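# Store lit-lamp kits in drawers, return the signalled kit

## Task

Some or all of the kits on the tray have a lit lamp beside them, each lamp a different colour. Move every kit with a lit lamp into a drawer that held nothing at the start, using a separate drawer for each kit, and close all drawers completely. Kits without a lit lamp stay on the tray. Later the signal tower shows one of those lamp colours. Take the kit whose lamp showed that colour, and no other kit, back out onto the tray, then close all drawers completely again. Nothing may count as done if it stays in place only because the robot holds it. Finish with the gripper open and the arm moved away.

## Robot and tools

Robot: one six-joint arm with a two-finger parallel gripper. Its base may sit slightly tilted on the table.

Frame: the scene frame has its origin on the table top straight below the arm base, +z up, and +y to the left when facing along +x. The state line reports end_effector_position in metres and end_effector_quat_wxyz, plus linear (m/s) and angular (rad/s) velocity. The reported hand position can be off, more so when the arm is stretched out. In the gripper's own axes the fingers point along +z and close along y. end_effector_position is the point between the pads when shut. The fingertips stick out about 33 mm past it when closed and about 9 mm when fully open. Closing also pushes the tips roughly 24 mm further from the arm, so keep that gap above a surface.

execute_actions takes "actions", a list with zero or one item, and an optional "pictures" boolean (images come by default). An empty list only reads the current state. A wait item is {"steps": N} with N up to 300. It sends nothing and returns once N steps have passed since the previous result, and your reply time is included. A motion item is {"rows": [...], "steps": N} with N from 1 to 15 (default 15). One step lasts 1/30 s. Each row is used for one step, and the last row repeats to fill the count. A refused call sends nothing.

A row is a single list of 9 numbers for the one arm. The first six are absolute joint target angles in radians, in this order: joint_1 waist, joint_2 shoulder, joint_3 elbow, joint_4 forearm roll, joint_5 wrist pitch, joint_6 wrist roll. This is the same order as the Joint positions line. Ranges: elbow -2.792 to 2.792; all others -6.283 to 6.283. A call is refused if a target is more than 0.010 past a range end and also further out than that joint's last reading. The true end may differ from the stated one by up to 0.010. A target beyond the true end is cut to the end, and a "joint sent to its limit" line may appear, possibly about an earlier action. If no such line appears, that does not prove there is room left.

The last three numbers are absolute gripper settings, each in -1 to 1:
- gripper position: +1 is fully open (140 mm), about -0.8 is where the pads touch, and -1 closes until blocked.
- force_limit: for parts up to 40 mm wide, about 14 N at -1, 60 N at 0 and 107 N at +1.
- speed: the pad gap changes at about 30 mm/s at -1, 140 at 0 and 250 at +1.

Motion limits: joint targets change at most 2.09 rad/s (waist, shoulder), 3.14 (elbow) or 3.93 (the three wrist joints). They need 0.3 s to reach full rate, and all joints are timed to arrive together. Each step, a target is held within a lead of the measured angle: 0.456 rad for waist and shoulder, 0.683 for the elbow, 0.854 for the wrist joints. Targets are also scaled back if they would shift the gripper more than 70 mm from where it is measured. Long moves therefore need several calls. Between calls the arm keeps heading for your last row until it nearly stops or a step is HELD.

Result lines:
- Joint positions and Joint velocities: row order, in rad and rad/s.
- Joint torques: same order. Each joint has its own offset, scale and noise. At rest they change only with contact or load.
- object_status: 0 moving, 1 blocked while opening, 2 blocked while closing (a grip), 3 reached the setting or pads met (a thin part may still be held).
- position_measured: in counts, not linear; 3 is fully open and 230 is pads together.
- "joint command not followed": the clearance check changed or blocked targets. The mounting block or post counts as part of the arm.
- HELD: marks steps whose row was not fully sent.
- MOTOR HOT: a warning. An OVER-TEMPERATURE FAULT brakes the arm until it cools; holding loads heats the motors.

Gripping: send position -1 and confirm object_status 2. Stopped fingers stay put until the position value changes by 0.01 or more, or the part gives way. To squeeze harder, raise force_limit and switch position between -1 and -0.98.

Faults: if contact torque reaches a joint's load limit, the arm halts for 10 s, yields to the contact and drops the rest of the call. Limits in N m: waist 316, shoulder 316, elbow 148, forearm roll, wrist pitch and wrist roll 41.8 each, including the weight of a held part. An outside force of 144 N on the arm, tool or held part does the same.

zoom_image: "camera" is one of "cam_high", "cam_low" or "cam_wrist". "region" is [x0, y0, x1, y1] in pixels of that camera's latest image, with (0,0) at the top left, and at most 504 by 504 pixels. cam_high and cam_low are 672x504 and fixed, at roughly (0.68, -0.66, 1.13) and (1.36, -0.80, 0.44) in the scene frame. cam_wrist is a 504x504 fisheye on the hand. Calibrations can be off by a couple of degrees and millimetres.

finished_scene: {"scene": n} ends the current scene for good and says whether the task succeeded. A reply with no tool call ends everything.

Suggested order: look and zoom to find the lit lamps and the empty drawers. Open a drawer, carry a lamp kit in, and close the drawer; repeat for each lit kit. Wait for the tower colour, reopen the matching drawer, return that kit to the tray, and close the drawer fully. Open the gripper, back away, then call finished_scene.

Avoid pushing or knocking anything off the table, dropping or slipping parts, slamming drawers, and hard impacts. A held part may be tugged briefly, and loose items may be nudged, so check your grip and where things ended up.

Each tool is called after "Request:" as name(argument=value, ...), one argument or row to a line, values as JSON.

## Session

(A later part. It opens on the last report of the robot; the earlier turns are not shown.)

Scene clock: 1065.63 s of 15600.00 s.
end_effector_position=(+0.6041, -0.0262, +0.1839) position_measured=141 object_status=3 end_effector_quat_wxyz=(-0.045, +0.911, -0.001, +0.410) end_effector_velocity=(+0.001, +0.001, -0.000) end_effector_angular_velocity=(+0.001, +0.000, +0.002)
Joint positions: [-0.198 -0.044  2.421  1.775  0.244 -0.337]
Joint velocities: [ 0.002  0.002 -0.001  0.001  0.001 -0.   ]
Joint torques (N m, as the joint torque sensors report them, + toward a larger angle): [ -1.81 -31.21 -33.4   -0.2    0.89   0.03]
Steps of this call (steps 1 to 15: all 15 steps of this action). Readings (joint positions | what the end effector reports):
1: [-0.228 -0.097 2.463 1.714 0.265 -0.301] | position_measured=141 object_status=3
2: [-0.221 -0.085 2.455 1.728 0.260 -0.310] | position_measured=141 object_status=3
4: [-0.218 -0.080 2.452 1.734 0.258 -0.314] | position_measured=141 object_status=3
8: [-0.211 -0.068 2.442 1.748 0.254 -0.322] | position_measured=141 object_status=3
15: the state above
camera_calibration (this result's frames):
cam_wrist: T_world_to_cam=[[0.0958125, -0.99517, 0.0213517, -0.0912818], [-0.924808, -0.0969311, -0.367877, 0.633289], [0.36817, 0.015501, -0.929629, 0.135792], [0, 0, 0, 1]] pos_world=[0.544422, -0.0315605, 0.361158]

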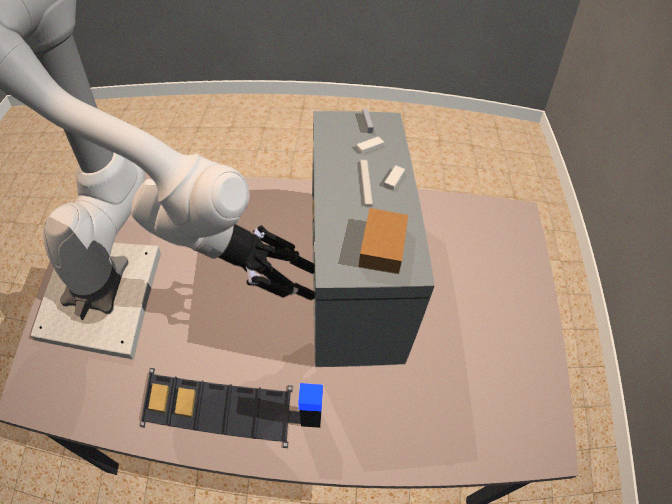

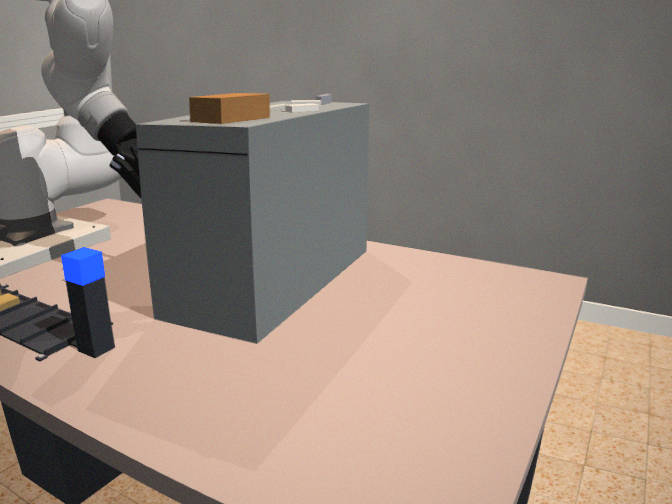

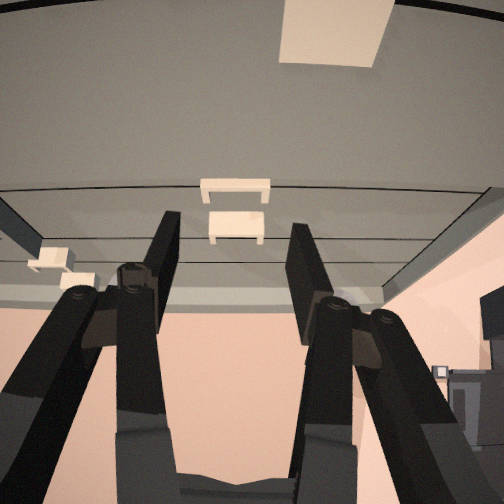

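Close and pull slowly.

Request:
execute_actions(
  actions=[
    {"rows":[[-0.1975,-0.044,2.4205,1.775,0.244,-0.3375,-1,0.3,-0.3]],"steps":15},
  ],
  pictures=false,
)

Request:
execute_actions(
  actions=[
    {"steps":15},
  ],
  pictures=false,
)

Request:
execute_actions(
  actions=[
    {"rows":[[-0.2,-0.049,2.425,1.77,0.246,-0.335,-1,0.3,0],[-0.203,-0.054,2.429,1.764,0.248,-0.331,-1,0.3,0],[-0.21,-0.066,2.44,1.75,0.253,-0.323,-1,0.3,0],[-0.2175,-0.0796,2.452,1.7345,0.258,-0.314,-1,0.3,0],[-0.226,-0.094,2.4645,1.718,0.2635,-0.304,-1,0.3,0],[-0.2345,-0.108,2.477,1.702,0.269,-0.294,-1,0.3,0],[-0.2433,-0.1225,2.4894,1.686,0.2743,-0.284,-1,0.3,0],[-0.253,-0.1365,2.5,1.666,0.281,-0.271,-1,0.3,0],[-0.262,-0.15,2.511,1.646,0.288,-0.258,-1,0.3,0],[-0.272,-0.165,2.5215,1.626,0.2945,-0.244,-1,0.3,0],[-0.2815,-0.179,2.532,1.606,0.301,-0.231,-1,0.3,0],[-0.2885,-0.188,2.539,1.593,0.3055,-0.2225,-1,0.3,0],[-0.2955,-0.1975,2.5458,1.58,0.3098,-0.214,-1,0.3,0]],"steps":15},
  ],
  pictures=false,
)

Request:
execute_actions(
  actions=[
    {"rows":[[-0.304,-0.208,2.5524,1.5645,0.316,-0.204,-1,0.3,0],[-0.3125,-0.218,2.559,1.549,0.3224,-0.1935,-1,0.3,0],[-0.321,-0.228,2.5655,1.5335,0.3287,-0.183,-1,0.3,0],[-0.3295,-0.2385,2.572,1.518,0.335,-0.173,-1,0.3,0],[-0.338,-0.249,2.5786,1.502,0.3415,-0.163,-1,0.3,0],[-0.3465,-0.259,2.585,1.4865,0.348,-0.1525,-1,0.3,0],[-0.355,-0.2695,2.5917,1.471,0.3544,-0.142,-1,0.3,0],[-0.3635,-0.2798,2.5983,1.455,0.3608,-0.132,-1,0.3,0]],"steps":15},
  ],
  pictures=false,
)

Request:
execute_actions(
  actions=[
    {"rows":[[-0.3635,-0.2798,2.5983,1.455,0.3608,-0.132,-0.1,0.3,0],[-0.3635,-0.2798,2.5983,1.455,0.3608,-0.132,-0.1,0.3,0],[-0.3635,-0.2798,2.5983,1.455,0.3608,-0.132,-0.1,0.3,0],[-0.3635,-0.2798,2.5983,1.455,0.3608,-0.132,-0.1,0.3,0],[-0.3635,-0.2798,2.5983,1.455,0.3608,-0.132,-0.1,0.3,0],[-0.3635,-0.2798,2.5983,1.455,0.3608,-0.132,-0.1,0.3,0],[-0.3635,-0.2798,2.5983,1.455,0.3608,-0.132,-0.1,0.3,0],[-0.377,-0.31,2.615,1.44,0.37,-0.12,-0.1,0.3,0],[-0.39,-0.344,2.632,1.42,0.38,-0.11,-0.1,0.3,0],[-0.39,-0.38,2.6,1.42,0.38,-0.11,-0.1,0.3,0],[-0.39,-0.414,2.567,1.42,0.38,-0.11,-0.1,0.3,0],[-0.39,-0.47,2.48,1.42,0.38,-0.11,-0.1,0.3,0]],"steps":15},
  ],
  pictures=false,
)

Request:
execute_actions(
  actions=[
    {"steps":30},
  ],
)

Scene clock: 1080.13 s of 15600.00 s.
end_effector_position=(+0.6042, -0.0262, +0.1840) position_measured=194 object_status=0 end_effector_quat_wxyz=(-0.045, +0.911, -0.001, +0.410) end_effector_velocity=(+0.000, +0.001, +0.001) end_effector_angular_velocity=(-0.000, -0.001, +0.001)
Joint positions: [-0.197 -0.044  2.42   1.775  0.244 -0.338]
Joint velocities: [ 0.001 -0.001 -0.     0.    -0.     0.   ]
Joint torques (N m, as the joint torque sensors report them, + toward a larger angle): [  1.6  -26.1  -30.7   -0.05   2.73   0.57]
Steps of this call (steps 1 to 15: the robot went on to your last target; steps 16 to 90: nothing new was sent; then 11.00 s passed at rest; steps 91 to 105: all 15 steps of this action). Readings (joint positions | what the end effector reports):
91: [-0.197 -0.044 2.420 1.775 0.244 -0.338] | position_measured=141 object_status=0
92: [-0.197 -0.044 2.420 1.775 0.244 -0.337] | position_measured=143 object_status=0
94: [-0.197 -0.044 2.420 1.775 0.244 -0.338] | position_measured=155 object_status=0
98: [-0.197 -0.044 2.420 1.775 0.244 -0.337] | position_measured=178 object_status=0
105: the state above

Scene clock: 1080.63 s of 15600.00 s.
end_effector_position=(+0.6042, -0.0262, +0.1840) position_measured=194 object_status=2 end_effector_quat_wxyz=(-0.045, +0.911, -0.001, +0.410) end_effector_velocity=(-0.000, -0.001, -0.000) end_effector_angular_velocity=(-0.001, +0.001, -0.002)
Joint positions: [-0.197 -0.044  2.42   1.775  0.244 -0.338]
Joint velocities: [-0.001 -0.     0.    -0.    -0.001  0.   ]
Joint torques (N m, as the joint torque sensors report them, + toward a larger angle): [  4.58 -25.42 -30.25  -0.22   3.43   0.62]
Steps of this call (steps 1 to 15: the robot went on to your last target). Readings (joint positions | what the end effector reports):
1: [-0.197 -0.044 2.420 1.775 0.244 -0.338] | position_measured=194 object_status=2
2: [-0.197 -0.044 2.420 1.775 0.244 -0.338] | position_measured=194 object_status=2
4: [-0.197 -0.044 2.420 1.775 0.244 -0.338] | position_measured=194 object_status=2
8: [-0.197 -0.044 2.420 1.775 0.244 -0.338] | position_measured=194 object_status=2
15: the state above
The arm was judged still, so your last target was given up. Only a new action makes it travel on or press farther. Fingers that are still opening or closing keep moving.

Scene clock: 1081.13 s of 15600.00 s.
end_effector_position=(+0.5231, -0.0339, +0.1831) position_measured=194 object_status=2 end_effector_quat_wxyz=(-0.044, +0.911, +0.002, +0.411) end_effector_velocity=(-0.122, -0.013, -0.005) end_effector_angular_velocity=(-0.007, +0.002, -0.009)
Joint positions: [-0.29  -0.19   2.54   1.591  0.306 -0.221]
Joint velocities: [-0.169 -0.234  0.172 -0.319  0.108  0.211]
Joint torques (N m, as the joint torque sensors report them, + toward a larger angle): [ 10.45  10.16 -18.32  -1.94   5.06   0.38]
Steps of this call (steps 1 to 15: all 15 steps of this action). Readings (joint positions | what the end effector reports):
1: [-0.198 -0.044 2.421 1.775 0.244 -0.338] | position_measured=194 object_status=2
2: [-0.198 -0.046 2.422 1.774 0.245 -0.337] | position_measured=194 object_status=2
4: [-0.203 -0.055 2.430 1.763 0.248 -0.330] | position_measured=194 object_status=2
8: [-0.229 -0.099 2.469 1.712 0.266 -0.300] | position_measured=194 object_status=2
15: the state above

Scene clock: 1081.63 s of 15600.00 s.
end_effector_position=(+0.4796, -0.0382, +0.1825) position_measured=194 object_status=2 end_effector_quat_wxyz=(-0.044, +0.911, +0.002, +0.411) end_effector_velocity=(-0.001, +0.001, -0.001) end_effector_angular_velocity=(-0.000, +0.001, +0.002)
Joint positions: [-0.363 -0.28   2.598  1.455  0.361 -0.132]
Joint velocities: [ 0.    -0.002  0.002 -0.003  0.001  0.001]
Joint torques (N m, as the joint torque sensors report them, + toward a larger angle): [ 5.71 15.44 -0.95 -3.88  3.3   0.22]
Steps of this call (steps 1 to 15: all 15 steps of this action). Readings (joint positions | what the end effector reports):
1: [-0.294 -0.196 2.544 1.583 0.309 -0.216] | position_measured=194 object_status=2
2: [-0.298 -0.200 2.547 1.576 0.312 -0.212] | position_measured=194 object_status=2
4: [-0.310 -0.215 2.557 1.553 0.321 -0.196] | position_measured=194 object_status=2
8: [-0.342 -0.254 2.582 1.494 0.345 -0.158] | position_measured=194 object_status=2
15: the state above

Scene clock: 1082.13 s of 15600.00 s.
end_effector_position=(+0.4879, -0.0492, +0.2491) position_measured=141 object_status=3 end_effector_quat_wxyz=(-0.020, +0.886, +0.012, +0.463) end_effector_velocity=(+0.226, -0.116, +0.557) end_effector_angular_velocity=(-0.377, -0.841, -0.018)
Joint positions: [-0.385 -0.387  2.57   1.427  0.376 -0.114]
Joint velocities: [-0.016 -0.385 -0.541 -0.022  0.009  0.01 ]
Joint torques (N m, as the joint torque sensors report them, + toward a larger angle): [  2.13  -7.97 -29.62   0.83   0.51   0.23]
Steps of this call (steps 1 to 15: all 15 steps of this action). Readings (joint positions | what the end effector reports):
1: [-0.363 -0.280 2.598 1.455 0.361 -0.132] | position_measured=194 object_status=0
2: [-0.363 -0.280 2.598 1.455 0.361 -0.132] | position_measured=194 object_status=0
4: [-0.363 -0.280 2.599 1.455 0.361 -0.132] | position_measured=176 object_status=0
8: [-0.364 -0.280 2.599 1.455 0.361 -0.132] | position_measured=146 object_status=0
15: the state above

Scene clock: 1083.13 s of 15600.00 s.
end_effector_position=(+0.5149, -0.0645, +0.3550) position_measured=141 object_status=3 end_effector_quat_wxyz=(+0.013, +0.848, +0.029, +0.530) end_effector_velocity=(-0.000, +0.002, +0.000) end_effector_angular_velocity=(+0.001, -0.000, +0.004)
Joint positions: [-0.39 -0.47  2.48  1.42  0.38 -0.11]
Joint velocities: [ 0.002 -0.001  0.    -0.     0.002 -0.   ]
Joint torques (N m, as the joint torque sensors report them, + toward a larger angle): [ -1.68   3.3  -40.97   1.37   0.29   0.13]
Steps of this call (steps 1 to 30: the robot went on to your last target). Readings (joint positions | what the end effector reports):
1: [-0.386 -0.401 2.555 1.426 0.377 -0.114] | position_measured=141 object_status=3
2: [-0.387 -0.415 2.541 1.425 0.378 -0.113] | position_measured=141 object_status=3
4: [-0.388 -0.443 2.509 1.422 0.379 -0.111] | position_measured=141 object_status=3
8: [-0.390 -0.469 2.481 1.420 0.380 -0.110] | position_measured=141 object_status=3
30: the state above
The arm was judged still, so your last target was given up. Only a new action makes it travel on or press farther. Fingers that are still opening or closing keep moving.
camera_calibration (this result's frames):
cam_wrist: T_world_to_cam=[[0.0658908, -0.9835, 0.168484, -0.1606], [-0.793775, -0.153979, -0.588397, 0.617133], [0.604631, -0.0949683, -0.790824, 0.150064], [0, 0, 0, 1]] pos_world=[0.409713, -0.0486736, 0.508852]

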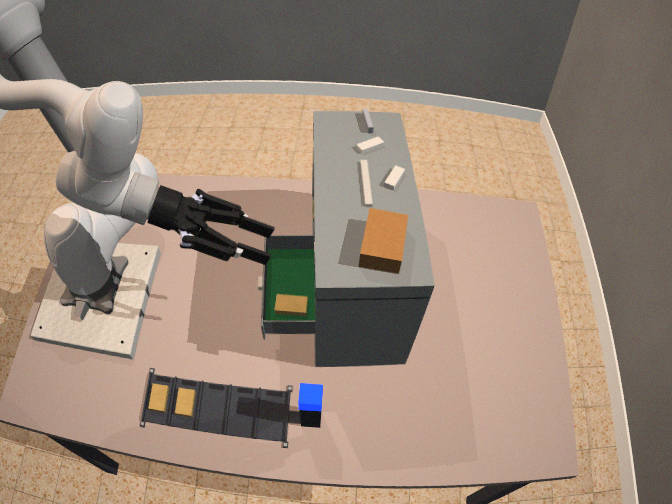

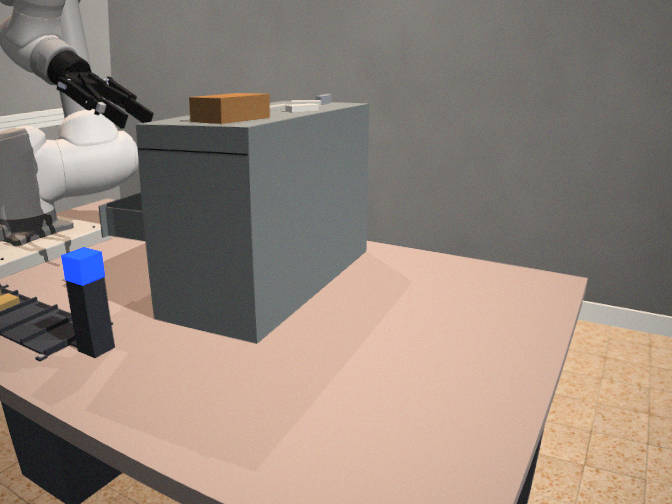

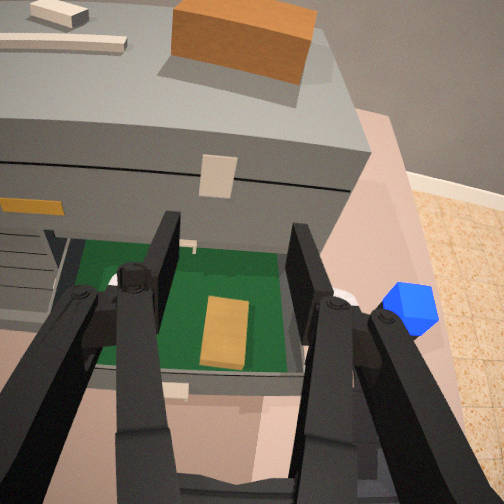

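Request:
execute_actions(
  actions=[
    {"rows":[[-0.39,-0.52,2.43,1.0,0.3,0.4,-0.1,0,0],[-0.39,-0.55,2.4,0.5,0.15,0.9,-0.1,0,0],[-0.39,-0.55,2.4,0,0.15,1.4,-0.1,0,0],[-0.39,-0.55,2.35,0,0.4,2.4,-0.1,0,0],[-0.39,-0.5,2.3,0,0.7,3.4,-0.1,0,0],[-0.3,-0.42,2.2,0,1.1,4.2,-0.1,0,0],[-0.165,-0.35,2.1,0,1.39,4.58,-0.1,0,0]],"steps":15},
  ],
  pictures=false,
)

Request:
execute_actions(
  actions=[
    {"steps":120},
  ],
  pictures=false,
)

Request:
execute_actions(
  actions=[
    {"rows":[[-0.165,-0.25,2.06,0,1.33,4.58,-0.2,0,0],[-0.165,-0.14,2.0,0,1.28,4.58,-0.2,0,0],[-0.165,-0.04,1.93,0,1.25,4.58,-0.2,0,0],[-0.165,0.0614,1.8657,0,1.2145,4.58,-0.2,0,0]],"steps":15},
  ],
  pictures=false,
)

Request:
execute_actions(
  actions=[
    {"steps":40},
  ],
)

Scene clock: 1092.10 s of 15600.00 s.
end_effector_position=(+0.4902, +0.0105, +0.3542) position_measured=141 object_status=3 end_effector_quat_wxyz=(-0.089, +0.915, +0.090, +0.383) end_effector_velocity=(-0.285, +0.258, -0.169) end_effector_angular_velocity=(+0.267, +1.834, +0.700)
Joint positions: [-0.311 -0.439  2.306  0.711  0.729  0.62 ]
Joint velocities: [ 0.379  0.232 -0.541 -1.843  1.732  1.896]
Joint torques (N m, as the joint torque sensors report them, + toward a larger angle): [ -2.78  -0.44 -40.97   4.04  -0.85   0.16]
Steps of this call (steps 1 to 200: nothing new was sent; then 1.80 s passed at rest; steps 201 to 215: all 15 steps of this action). Readings (joint positions | what the end effector reports):
201: [-0.390 -0.470 2.480 1.420 0.380 -0.110] | position_measured=141 object_status=3
202: [-0.390 -0.471 2.479 1.415 0.380 -0.103] | position_measured=141 object_status=3
204: [-0.390 -0.476 2.474 1.366 0.369 -0.047] | position_measured=141 object_status=3
208: [-0.389 -0.489 2.439 1.107 0.375 0.226] | position_measured=141 object_status=3
215: the state above

Scene clock: 1096.10 s of 15600.00 s.
end_effector_position=(+0.3359, -0.0362, +0.3373) position_measured=141 object_status=3 end_effector_quat_wxyz=(+0.004, +0.031, +0.999, +0.007) end_effector_velocity=(+0.000, -0.000, -0.001) end_effector_angular_velocity=(+0.000, +0.001, -0.000)
Joint positions: [-0.165 -0.35   2.1   -0.     1.39   4.58 ]
Joint velocities: [-0.001  0.001  0.    -0.     0.    -0.   ]
Joint torques (N m, as the joint torque sensors report them, + toward a larger angle): [ -1.08  -6.59 -40.54   4.5    0.18   0.05]
Steps of this call (steps 1 to 60: the robot went on to your last target; steps 61 to 120: nothing new was sent). Readings (joint positions | what the end effector reports):
1: [-0.298 -0.432 2.288 0.649 0.788 0.686] | position_measured=141 object_status=3
2: [-0.286 -0.424 2.270 0.588 0.844 0.757] | position_measured=141 object_status=3
4: [-0.262 -0.410 2.237 0.473 0.950 0.908] | position_measured=141 object_status=3
8: [-0.223 -0.385 2.182 0.281 1.129 1.255] | position_measured=141 object_status=3
120: the state above
The arm was judged still, so your last target was given up. Only a new action makes it travel on or press farther. Fingers that are still opening or closing keep moving.

Scene clock: 1096.60 s of 15600.00 s.
end_effector_position=(+0.5140, -0.0706, +0.2972) position_measured=154 object_status=3 end_effector_quat_wxyz=(+0.004, +0.031, +0.999, +0.008) end_effector_velocity=(+0.418, -0.079, -0.158) end_effector_angular_velocity=(+0.001, -0.001, +0.001)
Joint positions: [-0.165 -0.017  1.912 -0.     1.247  4.58 ]
Joint velocities: [ 0.     0.776 -0.458  0.001 -0.318 -0.001]
Joint torques (N m, as the joint torque sensors report them, + toward a larger angle): [ -0.28 -36.49 -37.26   4.13   0.21   0.15]
Steps of this call (steps 1 to 15: all 15 steps of this action). Readings (joint positions | what the end effector reports):
1: [-0.165 -0.350 2.100 -0.000 1.390 4.580] | position_measured=141 object_status=0
2: [-0.165 -0.346 2.098 -0.000 1.388 4.580] | position_measured=144 object_status=0
4: [-0.165 -0.317 2.086 -0.000 1.371 4.580] | position_measured=154 object_status=0
8: [-0.165 -0.204 2.023 -0.000 1.323 4.580] | position_measured=154 object_status=0
15: the state above

Scene clock: 1097.93 s of 15600.00 s.
end_effector_position=(+0.5561, -0.0787, +0.2794) position_measured=154 object_status=3 end_effector_quat_wxyz=(+0.004, +0.031, +0.999, +0.008) end_effector_velocity=(+0.000, +0.000, -0.000) end_effector_angular_velocity=(+0.000, +0.001, +0.001)
Joint positions: [-0.165  0.061  1.866 -0.     1.214  4.58 ]
Joint velocities: [ 0.001  0.001  0.     0.    -0.    -0.001]
Joint torques (N m, as the joint torque sensors report them, + toward a larger angle): [ -0.84 -45.12 -38.78   4.31   0.08   0.13]
Steps of this call (steps 1 to 30: the robot went on to your last target; steps 31 to 40: nothing new was sent). Readings (joint positions | what the end effector reports):
1: [-0.165 0.008 1.897 -0.000 1.236 4.580] | position_measured=154 object_status=3
2: [-0.165 0.030 1.884 -0.000 1.227 4.580] | position_measured=154 object_status=3
4: [-0.165 0.057 1.868 -0.000 1.216 4.580] | position_measured=154 object_status=3
8: [-0.165 0.061 1.866 -0.000 1.215 4.580] | position_measured=154 object_status=3
40: the state above
The arm was judged still, so your last target was given up. Only a new action makes it travel on or press farther. Fingers that are still opening or closing keep moving.
camera_calibration (this result's frames):
cam_wrist: T_world_to_cam=[[-0.0566871, 0.997689, 0.0374661, 0.0960844], [0.885099, 0.0328564, 0.464241, -0.609827], [0.461937, 0.0594777, -0.884916, 0.181845], [0, 0, 0, 1]] pos_world=[0.461203, -0.0866414, 0.440424]

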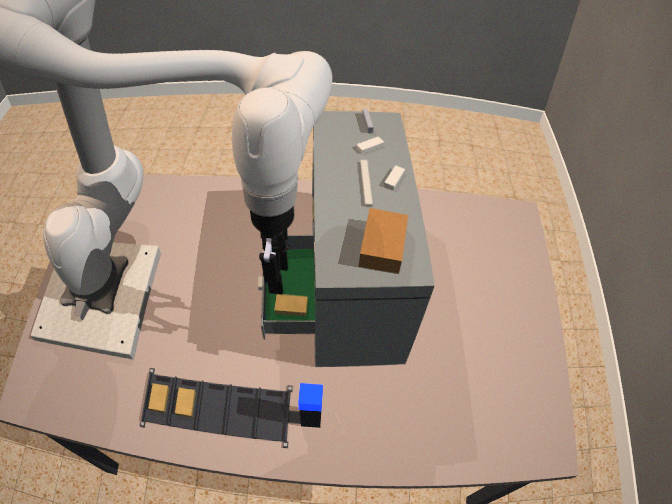

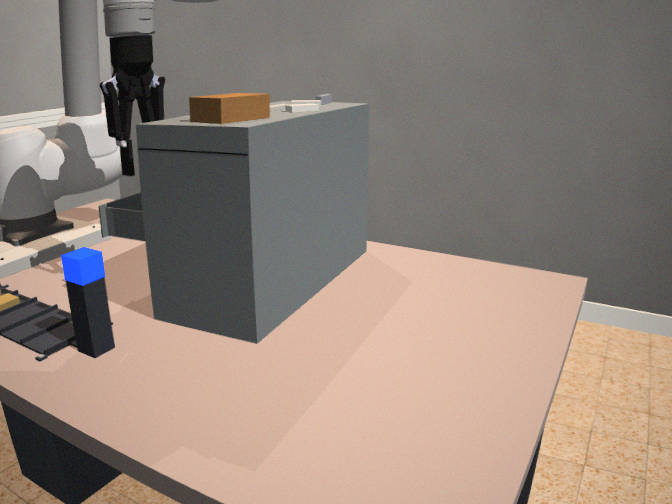

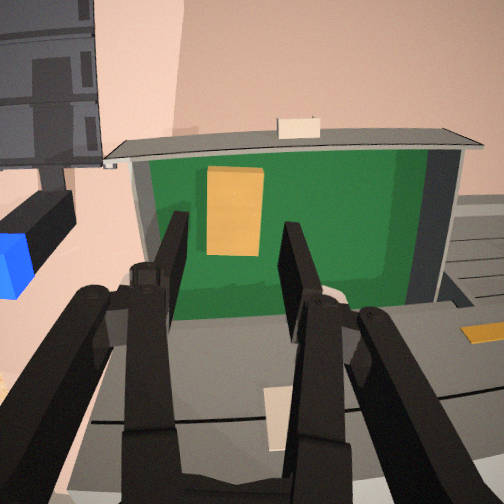

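Centred. Descend.

Request:
execute_actions(
  actions=[
    {"rows":[[-0.165,0.075,1.89,0,1.177,4.58,-0.2,0,0],[-0.165,0.089,1.914,0,1.139,4.58,-0.2,0,0],[-0.165,0.1023,1.9379,0,1.1014,4.58,-0.2,0,0],[-0.165,0.1125,1.9515,0,1.0775,4.58,-0.2,0,0],[-0.165,0.1228,1.9652,0,1.0536,4.58,-0.2,0,0],[-0.165,0.126,1.9696,0,1.046,4.58,-0.2,0,0],[-0.165,0.1285,1.973,0,1.04,4.58,-0.2,0,0]],"steps":15},
  ],
)

Request:
execute_actions(
  actions=[
    {"rows":[[-0.165,0.1285,1.973,0,1.04,4.58,-1,0,-0.3]],"steps":15},
  ],
  pictures=false,
)

Request:
execute_actions(
  actions=[
    {"steps":15},
  ],
)

Scene clock: 1103.47 s of 15600.00 s.
end_effector_position=(+0.5565, -0.0772, +0.1876) position_measured=154 object_status=3 end_effector_quat_wxyz=(+0.004, +0.031, +0.999, +0.008) end_effector_velocity=(-0.001, -0.002, -0.001) end_effector_angular_velocity=(-0.000, +0.001, -0.003)
Joint positions: [-0.165  0.128  1.973  0.     1.04   4.58 ]
Joint velocities: [-0.003  0.001  0.002 -0.    -0.001  0.001]
Joint torques (N m, as the joint torque sensors report them, + toward a larger angle): [  0.03 -50.58 -35.96   3.95   0.12   0.05]
Steps of this call (steps 1 to 90: nothing new was sent; then 2.03 s passed at rest; steps 91 to 105: all 15 steps of this action). Readings (joint positions | what the end effector reports):
91: [-0.165 0.061 1.866 0.000 1.214 4.580] | position_measured=154 object_status=3
92: [-0.165 0.064 1.869 0.000 1.208 4.580] | position_measured=154 object_status=3
94: [-0.165 0.081 1.900 0.000 1.161 4.580] | position_measured=154 object_status=3
98: [-0.165 0.122 1.963 0.000 1.058 4.580] | position_measured=154 object_status=3
105: the state above
camera_calibration (this result's frames):
cam_wrist: T_world_to_cam=[[-0.0566414, 0.997693, 0.0374352, 0.0981038], [0.884955, 0.0328114, 0.46452, -0.567648], [0.46222, 0.0594395, -0.884771, 0.100171], [0, 0, 0, 1]] pos_world=[0.461599, -0.0852062, 0.34864]

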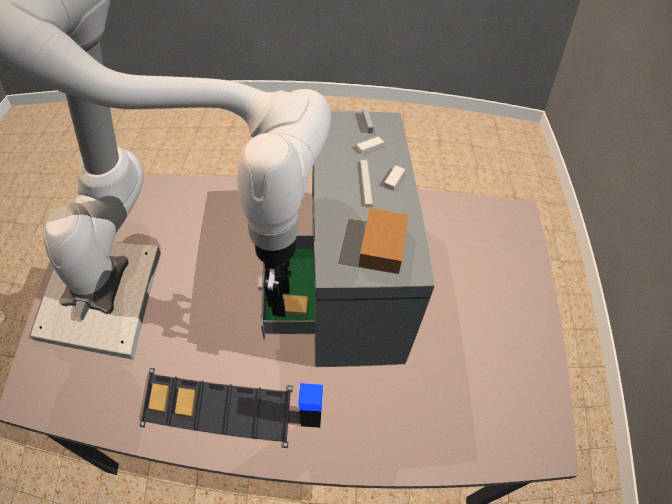

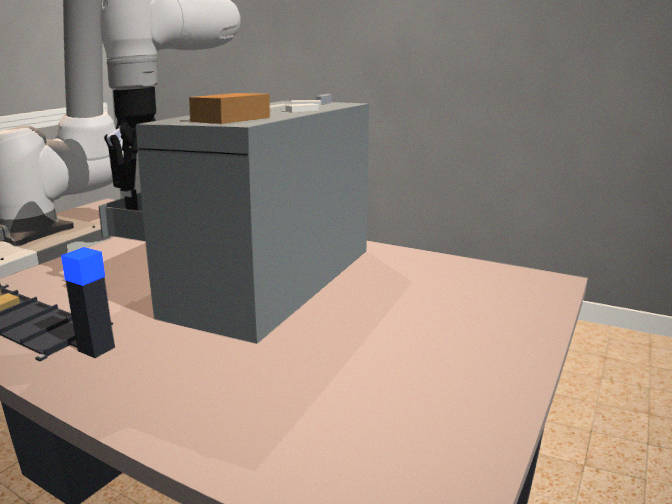

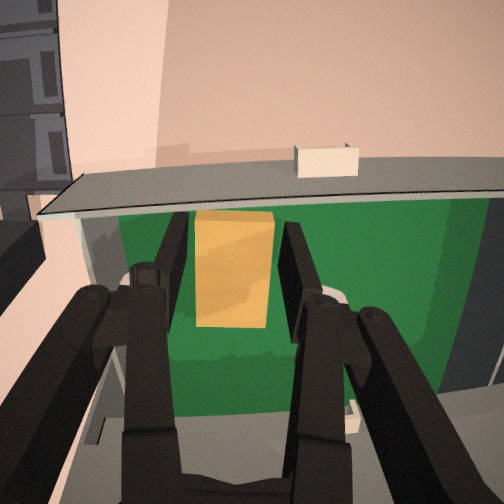

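Scene clock: 1103.97 s of 15600.00 s.
end_effector_position=(+0.5565, -0.0772, +0.1875) position_measured=175 object_status=2 end_effector_quat_wxyz=(+0.004, +0.031, +0.999, +0.008) end_effector_velocity=(-0.000, -0.000, -0.000) end_effector_angular_velocity=(+0.000, +0.001, -0.000)
Joint positions: [-0.165  0.128  1.973 -0.     1.04   4.58 ]
Joint velocities: [-0.001  0.     0.     0.     0.    -0.001]
Joint torques (N m, as the joint torque sensors report them, + toward a larger angle): [ -0.15 -44.73 -32.27   4.27  -0.16   0.07]
Steps of this call (steps 1 to 15: all 15 steps of this action). Readings (joint positions | what the end effector reports):
1: [-0.165 0.128 1.973 0.000 1.040 4.580] | position_measured=154 object_status=0
2: [-0.165 0.128 1.973 0.000 1.040 4.580] | position_measured=156 object_status=0
4: [-0.165 0.128 1.973 -0.000 1.040 4.580] | position_measured=168 object_status=0
8: [-0.165 0.128 1.973 -0.000 1.040 4.580] | position_measured=175 object_status=0
15: the state above

Scene clock: 1104.47 s of 15600.00 s.
end_effector_position=(+0.5565, -0.0772, +0.1875) position_measured=175 object_status=2 end_effector_quat_wxyz=(+0.004, +0.031, +0.999, +0.008) end_effector_velocity=(-0.000, -0.001, +0.000) end_effector_angular_velocity=(+0.000, -0.000, -0.002)
Joint positions: [-0.165  0.128  1.973 -0.     1.04   4.58 ]
Joint velocities: [-0.001 -0.001  0.     0.     0.     0.001]
Joint torques (N m, as the joint torque sensors report them, + toward a larger angle): [ -0.52 -45.5  -32.09   4.19   0.04   0.05]
Steps of this call (steps 1 to 15: the robot went on to your last target). Readings (joint positions | what the end effector reports):
1: [-0.165 0.128 1.973 -0.000 1.040 4.580] | position_measured=175 object_status=2
2: [-0.165 0.128 1.973 -0.000 1.040 4.580] | position_measured=175 object_status=2
4: [-0.165 0.128 1.973 -0.000 1.040 4.580] | position_measured=175 object_status=2
8: [-0.165 0.128 1.973 -0.000 1.040 4.580] | position_measured=175 object_status=2
15: the state above
The arm was judged still, so your last target was given up. Only a new action makes it travel on or press farther. Fingers that are still opening or closing keep moving.
camera_calibration (this result's frames):
cam_wrist: T_world_to_cam=[[-0.0566621, 0.997691, 0.0374452, 0.0981126], [0.885052, 0.0328377, 0.464333, -0.567546], [0.462031, 0.059451, -0.884869, 0.100218], [0, 0, 0, 1]] pos_world=[0.461563, -0.0852072, 0.348536]

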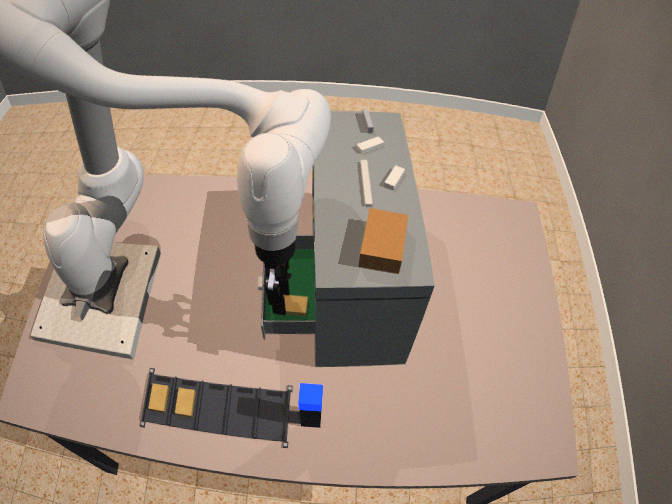

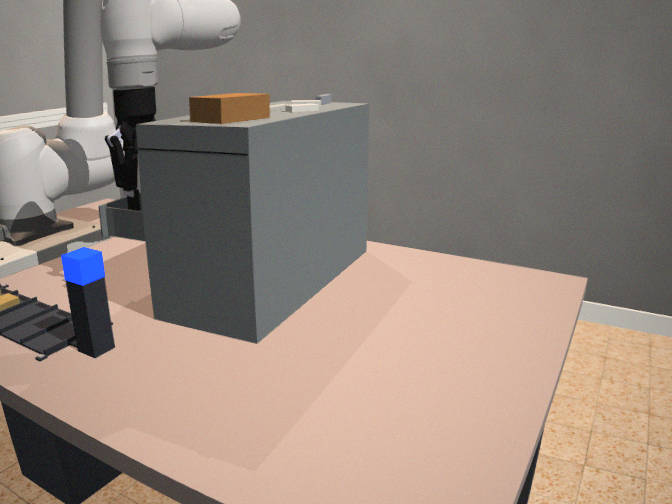

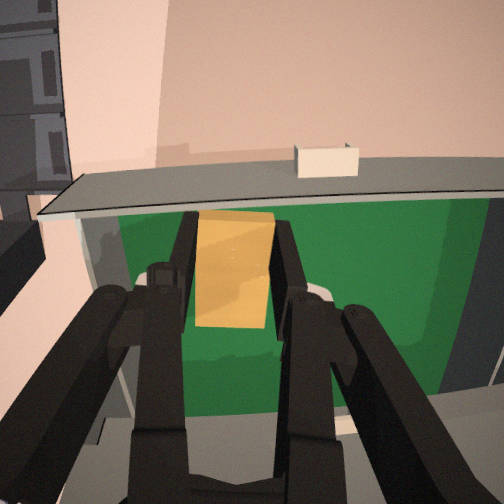

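Request:
execute_actions(
  actions=[
    {"rows":[[-0.165,0.1285,1.973,0,1.04,4.58,-0.98,0.3,0],[-0.165,0.1228,1.9652,0,1.0536,4.58,-0.98,0.3,0],[-0.165,0.1125,1.9515,0,1.0775,4.58,-0.98,0.3,0],[-0.165,0.1023,1.9379,0,1.1014,4.58,-0.98,0.3,0],[-0.165,0.082,1.902,0,1.158,4.58,-0.98,0.3,0],[-0.165,0.0614,1.8657,0,1.2145,4.58,-0.98,0.3,0],[-0.165,0.02,1.85,0,1.27,4.58,-0.98,0.3,0],[-0.25,0.0,1.84,0,1.3,4.2,-0.98,0.3,0],[-0.4,0.02,1.83,0,1.29,3.6,-0.98,0.3,0],[-0.6185,0.02,1.83,0,1.29,2.5865,-0.98,0.3,0]],"steps":15},
  ],
  pictures=false,
)

Request:
execute_actions(
  actions=[
    {"steps":60},
  ],
  pictures=false,
)

Request:
execute_actions(
  actions=[
    {"rows":[[-0.6185,0.09,1.91,0,1.14,2.5865,-0.98,0.3,0],[-0.6185,0.17,1.99,0,0.98,2.5865,-0.98,0.3,0],[-0.6185,0.2135,2.0245,0,0.903,2.5865,-0.98,0.3,0]],"steps":15},
  ],
  pictures=false,
)

Request:
execute_actions(
  actions=[
    {"steps":30},
  ],
)

Scene clock: 1119.60 s of 15600.00 s.
end_effector_position=(+0.5390, -0.1357, +0.2872) position_measured=177 object_status=2 end_effector_quat_wxyz=(+0.005, -0.050, +0.999, +0.007) end_effector_velocity=(-0.119, -0.430, +0.067) end_effector_angular_velocity=(-0.006, -0.002, +0.835)
Joint positions: [-0.271  0.046  1.866 -0.     1.229  4.312]
Joint velocities: [-0.801 -0.058 -0.081  0.     0.149 -1.636]
Joint torques (N m, as the joint torque sensors report them, + toward a larger angle): [ 11.46 -56.72 -39.2    4.87   0.57   0.08]
Steps of this call (steps 1 to 90: nothing new was sent; then 11.63 s passed at rest; steps 91 to 105: all 15 steps of this action). Readings (joint positions | what the end effector reports):
91: [-0.165 0.128 1.973 -0.000 1.040 4.580] | position_measured=175 object_status=0
92: [-0.165 0.128 1.973 -0.000 1.040 4.580] | position_measured=177 object_status=0
94: [-0.165 0.122 1.965 -0.000 1.056 4.580] | position_measured=177 object_status=0
98: [-0.165 0.079 1.902 -0.000 1.160 4.580] | position_measured=177 object_status=2
105: the state above

Scene clock: 1121.60 s of 15600.00 s.
end_effector_position=(+0.4572, -0.3091, +0.3172) position_measured=177 object_status=2 end_effector_quat_wxyz=(+0.008, -0.673, +0.739, +0.002) end_effector_velocity=(+0.000, +0.000, -0.000) end_effector_angular_velocity=(-0.000, -0.000, +0.000)
Joint positions: [-0.619  0.02   1.83  -0.     1.29   2.586]
Joint velocities: [ 0.  0. -0. -0. -0. -0.]
Joint torques (N m, as the joint torque sensors report them, + toward a larger angle): [  0.34 -43.19 -40.04   4.58   0.07   0.2 ]
Steps of this call (steps 1 to 45: the robot went on to your last target; steps 46 to 60: nothing new was sent). Readings (joint positions | what the end effector reports):
1: [-0.297 0.043 1.863 -0.000 1.234 4.255] | position_measured=177 object_status=2
2: [-0.322 0.041 1.860 -0.000 1.238 4.196] | position_measured=177 object_status=2
4: [-0.370 0.038 1.856 -0.000 1.246 4.067] | position_measured=177 object_status=2
8: [-0.459 0.032 1.846 -0.000 1.262 3.759] | position_measured=177 object_status=2
60: the state above
The arm was judged still, so your last target was given up. Only a new action makes it travel on or press farther. Fingers that are still opening or closing keep moving.

Scene clock: 1122.10 s of 15600.00 s.
end_effector_position=(+0.4748, -0.3182, +0.1124) position_measured=177 object_status=2 end_effector_quat_wxyz=(+0.008, -0.673, +0.739, +0.003) end_effector_velocity=(-0.000, +0.002, -0.057) end_effector_angular_velocity=(-0.005, -0.007, +0.001)
Joint positions: [-0.619  0.212  2.024 -0.     0.906  2.586]
Joint velocities: [ 0.     0.058  0.054  0.    -0.12  -0.001]
Joint torques (N m, as the joint torque sensors report them, + toward a larger angle): [  3.89 -91.06 -49.57   5.43  -0.06   0.18]
Steps of this call (steps 1 to 15: all 15 steps of this action). Readings (joint positions | what the end effector reports):
1: [-0.619 0.020 1.830 -0.000 1.290 2.586] | position_measured=177 object_status=2
2: [-0.619 0.023 1.833 -0.000 1.283 2.586] | position_measured=177 object_status=2
4: [-0.619 0.049 1.862 -0.000 1.228 2.586] | position_measured=177 object_status=2
8: [-0.619 0.117 1.929 -0.000 1.095 2.586] | position_measured=177 object_status=2
15: the state above

Scene clock: 1123.10 s of 15600.00 s.
end_effector_position=(+0.4751, -0.3184, +0.1113) position_measured=177 object_status=2 end_effector_quat_wxyz=(+0.008, -0.673, +0.739, +0.003) end_effector_velocity=(+0.000, -0.000, +0.000) end_effector_angular_velocity=(-0.001, -0.001, -0.000)
Joint positions: [-0.619  0.214  2.025 -0.     0.903  2.586]
Joint velocities: [-0.    -0.     0.    -0.    -0.001 -0.   ]
Joint torques (N m, as the joint torque sensors report them, + toward a larger angle): [  0.64 -54.97 -32.8    3.69   0.05   0.07]
Steps of this call (steps 1 to 15: the robot went on to your last target; steps 16 to 30: nothing new was sent). Readings (joint positions | what the end effector reports):
1: [-0.619 0.213 2.024 -0.000 0.904 2.586] | position_measured=177 object_status=2
2: [-0.619 0.213 2.024 -0.000 0.903 2.586] | position_measured=177 object_status=2
4: [-0.619 0.213 2.024 -0.000 0.903 2.586] | position_measured=177 object_status=2
8: [-0.619 0.213 2.024 -0.000 0.903 2.586] | position_measured=177 object_status=2
30: the state above
The arm was judged still, so your last target was given up. Only a new action makes it travel on or press farther. Fingers that are still opening or closing keep moving.
camera_calibration (this result's frames):
cam_wrist: T_world_to_cam=[[-0.999561, -0.0259104, 0.0143813, 0.461564], [-0.0161233, 0.882689, 0.469682, 0.245865], [-0.0248639, 0.469243, -0.882719, 0.446268], [0, 0, 0, 1]] pos_world=[0.476422, -0.414471, 0.271813]

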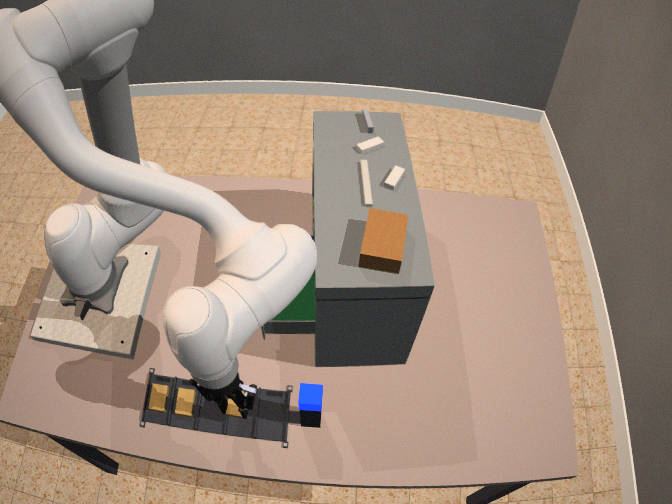

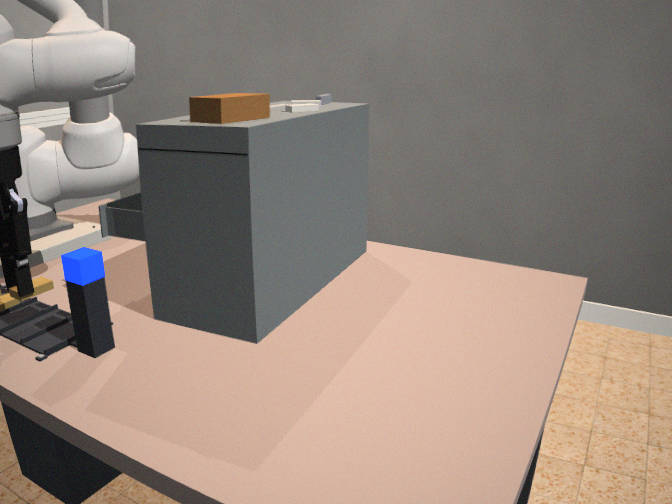

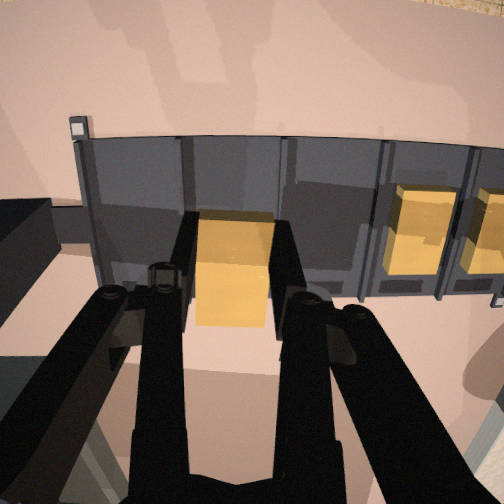

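Request:
execute_actions(
  actions=[
    {"rows":[[-0.611,0.2135,2.0245,0,0.903,2.594,-0.98,0.3,0],[-0.611,0.233,2.037,0,0.871,2.594,-0.98,0.3,0],[-0.611,0.253,2.049,0,0.839,2.594,-0.98,0.3,0],[-0.611,0.27,2.06,0,0.812,2.594,-0.98,0.3,0],[-0.611,0.28,2.066,0,0.796,2.594,-0.98,0.3,0],[-0.611,0.286,2.069,0,0.786,2.594,-0.98,0.3,0]],"steps":15},
  ],
)

Scene clock: 1131.17 s of 15600.00 s.
end_effector_position=(+0.4781, -0.3140, +0.0515) position_measured=177 object_status=2 end_effector_quat_wxyz=(+0.008, -0.673, +0.739, +0.003) end_effector_velocity=(-0.001, +0.000, -0.001) end_effector_angular_velocity=(+0.001, +0.002, +0.000)
Joint positions: [-0.611  0.286  2.069  0.     0.786  2.594]
Joint velocities: [-0.001  0.001  0.001 -0.001  0.    -0.   ]
Joint torques (N m, as the joint torque sensors report them, + toward a larger angle): [  0.04 -60.46 -29.35   3.4    0.14   0.25]
Steps of this call (steps 1 to 90: nothing new was sent; then 4.57 s passed at rest; steps 91 to 105: all 15 steps of this action). Readings (joint positions | what the end effector reports):
91: [-0.618 0.214 2.025 -0.000 0.903 2.586] | position_measured=177 object_status=2
92: [-0.616 0.214 2.025 -0.000 0.903 2.589] | position_measured=177 object_status=2
94: [-0.612 0.226 2.032 0.000 0.882 2.593] | position_measured=177 object_status=2
98: [-0.611 0.279 2.065 0.000 0.798 2.594] | position_measured=177 object_status=2
105: the state above
camera_calibration (this result's frames):
cam_wrist: T_world_to_cam=[[-0.999563, -0.0259043, 0.0142061, 0.465593], [-0.0162014, 0.882712, 0.469635, 0.270198], [-0.0247055, 0.4692, -0.882746, 0.391389], [0, 0, 0, 1]] pos_world=[0.479437, -0.410086, 0.211989]

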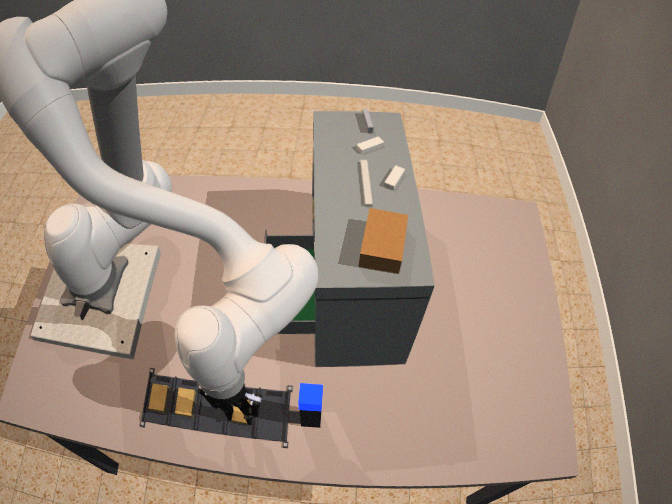

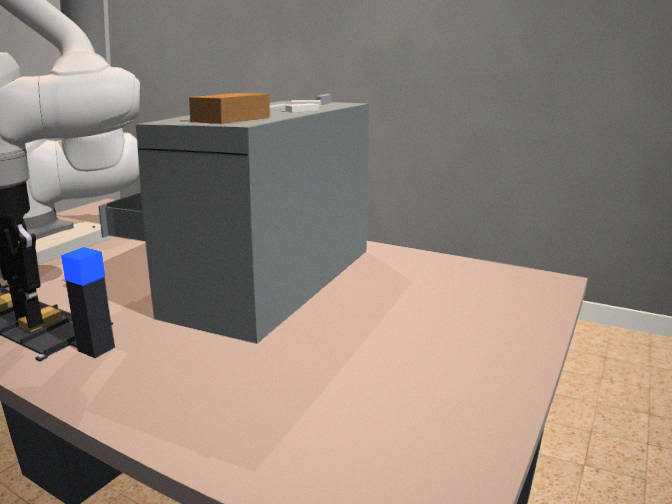

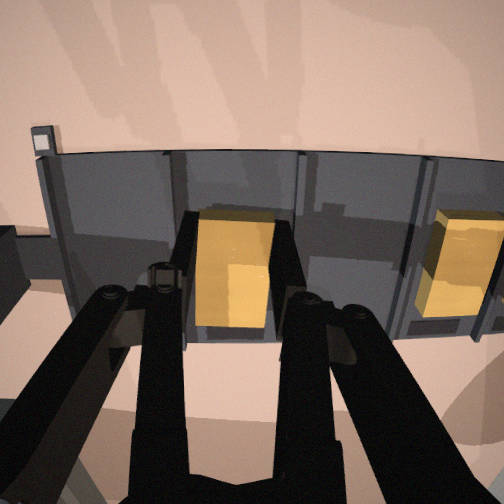

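Good alignment. Lower a little, release, lift.

Request:
execute_actions(
  actions=[
    {"rows":[[-0.612,0.2895,2.071,0,0.7805,2.593,-0.98,0.3,0],[-0.612,0.2915,2.0724,0,0.777,2.593,-0.98,0.3,0],[-0.612,0.2915,2.0724,0,0.777,2.593,-0.98,0.3,0],[-0.612,0.2915,2.0724,0,0.777,2.593,-0.98,0.3,0],[-0.612,0.2915,2.0724,0,0.777,2.593,-0.35,0.3,-0.3]],"steps":15},
  ],
  pictures=false,
)

Request:
execute_actions(
  actions=[
    {"rows":[[-0.612,0.2915,2.0724,0,0.777,2.593,-0.35,0.3,-0.3],[-0.612,0.27,2.06,0,0.812,2.593,-0.35,0.3,0],[-0.612,0.253,2.049,0,0.839,2.593,-0.35,0.3,0],[-0.612,0.2135,2.0245,0,0.903,2.593,-0.35,0.3,0],[-0.612,0.17,1.99,0,0.98,2.593,-0.35,0.3,0],[-0.612,0.09,1.91,0,1.14,2.593,-0.35,0.3,0],[-0.612,0.02,1.83,0,1.29,2.593,-0.35,0.3,0],[-0.612,-0.2,2.0,0,1.2,2.593,-0.35,0.3,0]],"steps":15},
  ],
  pictures=false,
)

Request:
execute_actions(
  actions=[
    {"steps":40},
  ],
)

Scene clock: 1137.33 s of 15600.00 s.
end_effector_position=(+0.4776, -0.3142, +0.0469) position_measured=173 object_status=0 end_effector_quat_wxyz=(+0.008, -0.673, +0.739, +0.003) end_effector_velocity=(-0.001, -0.002, +0.000) end_effector_angular_velocity=(-0.000, -0.000, -0.004)
Joint positions: [-0.612  0.292  2.072 -0.     0.777  2.593]
Joint velocities: [-0.003 -0.001 -0.    -0.     0.     0.   ]
Joint torques (N m, as the joint torque sensors report them, + toward a larger angle): [ -6.78 -40.79 -20.14   0.53  -1.66   0.11]
Steps of this call (steps 1 to 15: the robot went on to your last target; steps 16 to 90: nothing new was sent; then 2.67 s passed at rest; steps 91 to 105: all 15 steps of this action). Readings (joint positions | what the end effector reports):
91: [-0.611 0.286 2.069 -0.000 0.786 2.594] | position_measured=177 object_status=2
92: [-0.611 0.287 2.070 -0.000 0.784 2.594] | position_measured=177 object_status=2
94: [-0.612 0.291 2.072 -0.000 0.778 2.593] | position_measured=177 object_status=2
98: [-0.612 0.291 2.072 -0.000 0.777 2.593] | position_measured=173 object_status=0
105: the state above

Scene clock: 1137.83 s of 15600.00 s.
end_effector_position=(+0.4518, -0.2989, +0.2268) position_measured=173 object_status=3 end_effector_quat_wxyz=(+0.014, -0.673, +0.739, -0.028) end_effector_velocity=(-0.162, +0.114, +0.412) end_effector_angular_velocity=(-0.169, -0.226, -0.004)
Joint positions: [-0.612  0.027  1.997 -0.     1.054  2.593]
Joint velocities: [ 0.002 -0.781  0.    -0.     0.5    0.   ]
Joint torques (N m, as the joint torque sensors report them, + toward a larger angle): [  0.04 -43.12 -35.86   4.04   0.1    0.03]
Steps of this call (steps 1 to 15: all 15 steps of this action). Readings (joint positions | what the end effector reports):
1: [-0.612 0.292 2.072 -0.000 0.777 2.593] | position_measured=173 object_status=0
2: [-0.612 0.291 2.072 -0.000 0.777 2.593] | position_measured=173 object_status=0
4: [-0.612 0.278 2.065 -0.000 0.799 2.593] | position_measured=173 object_status=3
8: [-0.612 0.205 2.009 -0.000 0.927 2.593] | position_measured=173 object_status=3
15: the state above

Scene clock: 1139.17 s of 15600.00 s.
end_effector_position=(+0.3933, -0.2572, +0.3356) position_measured=173 object_status=3 end_effector_quat_wxyz=(+0.021, -0.671, +0.738, -0.067) end_effector_velocity=(+0.000, -0.000, +0.000) end_effector_angular_velocity=(-0.002, -0.001, +0.001)
Joint positions: [-0.612 -0.2    2.     0.     1.2    2.593]
Joint velocities: [-0.    -0.001  0.    -0.    -0.002 -0.001]
Joint torques (N m, as the joint torque sensors report them, + toward a larger angle): [ -1.   -22.25 -40.79   4.38  -0.3    0.32]
Steps of this call (steps 1 to 30: the robot went on to your last target; steps 31 to 40: nothing new was sent). Readings (joint positions | what the end effector reports):
1: [-0.612 0.001 1.998 -0.000 1.071 2.593] | position_measured=173 object_status=3
2: [-0.612 -0.026 1.998 -0.000 1.088 2.593] | position_measured=173 object_status=3
4: [-0.612 -0.079 1.999 -0.000 1.122 2.593] | position_measured=173 object_status=3
8: [-0.612 -0.178 2.000 -0.000 1.185 2.593] | position_measured=173 object_status=3
40: the state above
The arm was judged still, so your last target was given up. Only a new action makes it travel on or press farther. Fingers that are still opening or closing keep moving.
camera_calibration (this result's frames):
cam_wrist: T_world_to_cam=[[-0.994996, -0.0270734, -0.0961811, 0.413158], [-0.0626165, 0.919081, 0.389063, 0.13992], [0.0778649, 0.393139, -0.916176, 0.564744], [0, 0, 0, 1]] pos_world=[0.375878, -0.339435, 0.502705]

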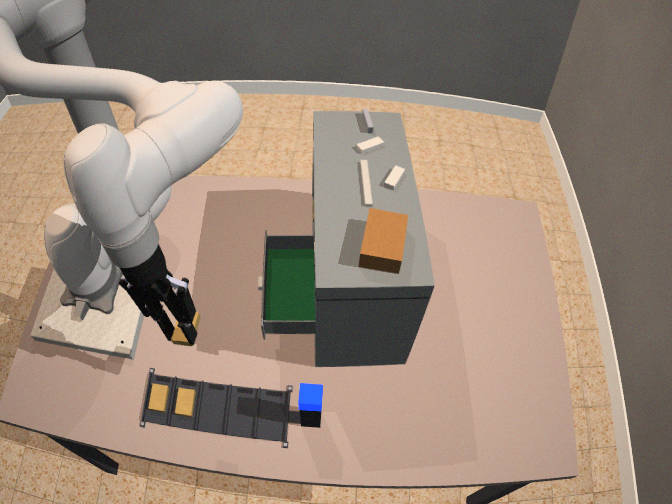

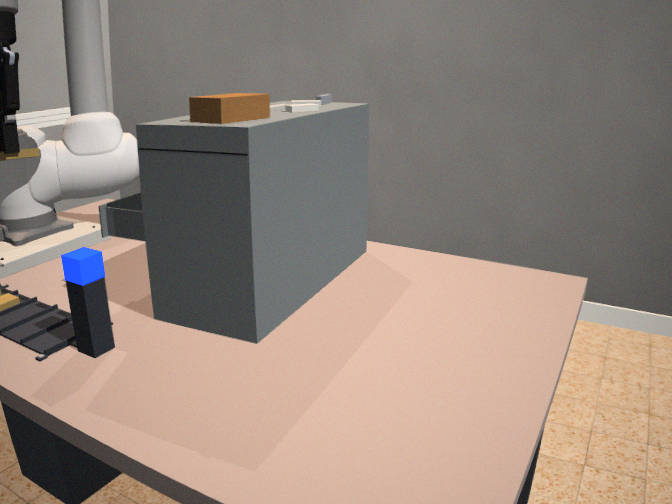

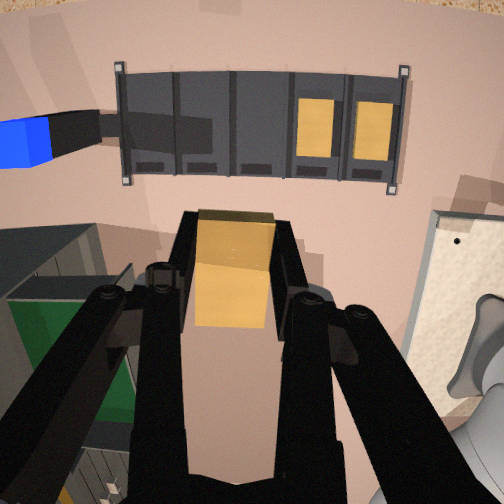

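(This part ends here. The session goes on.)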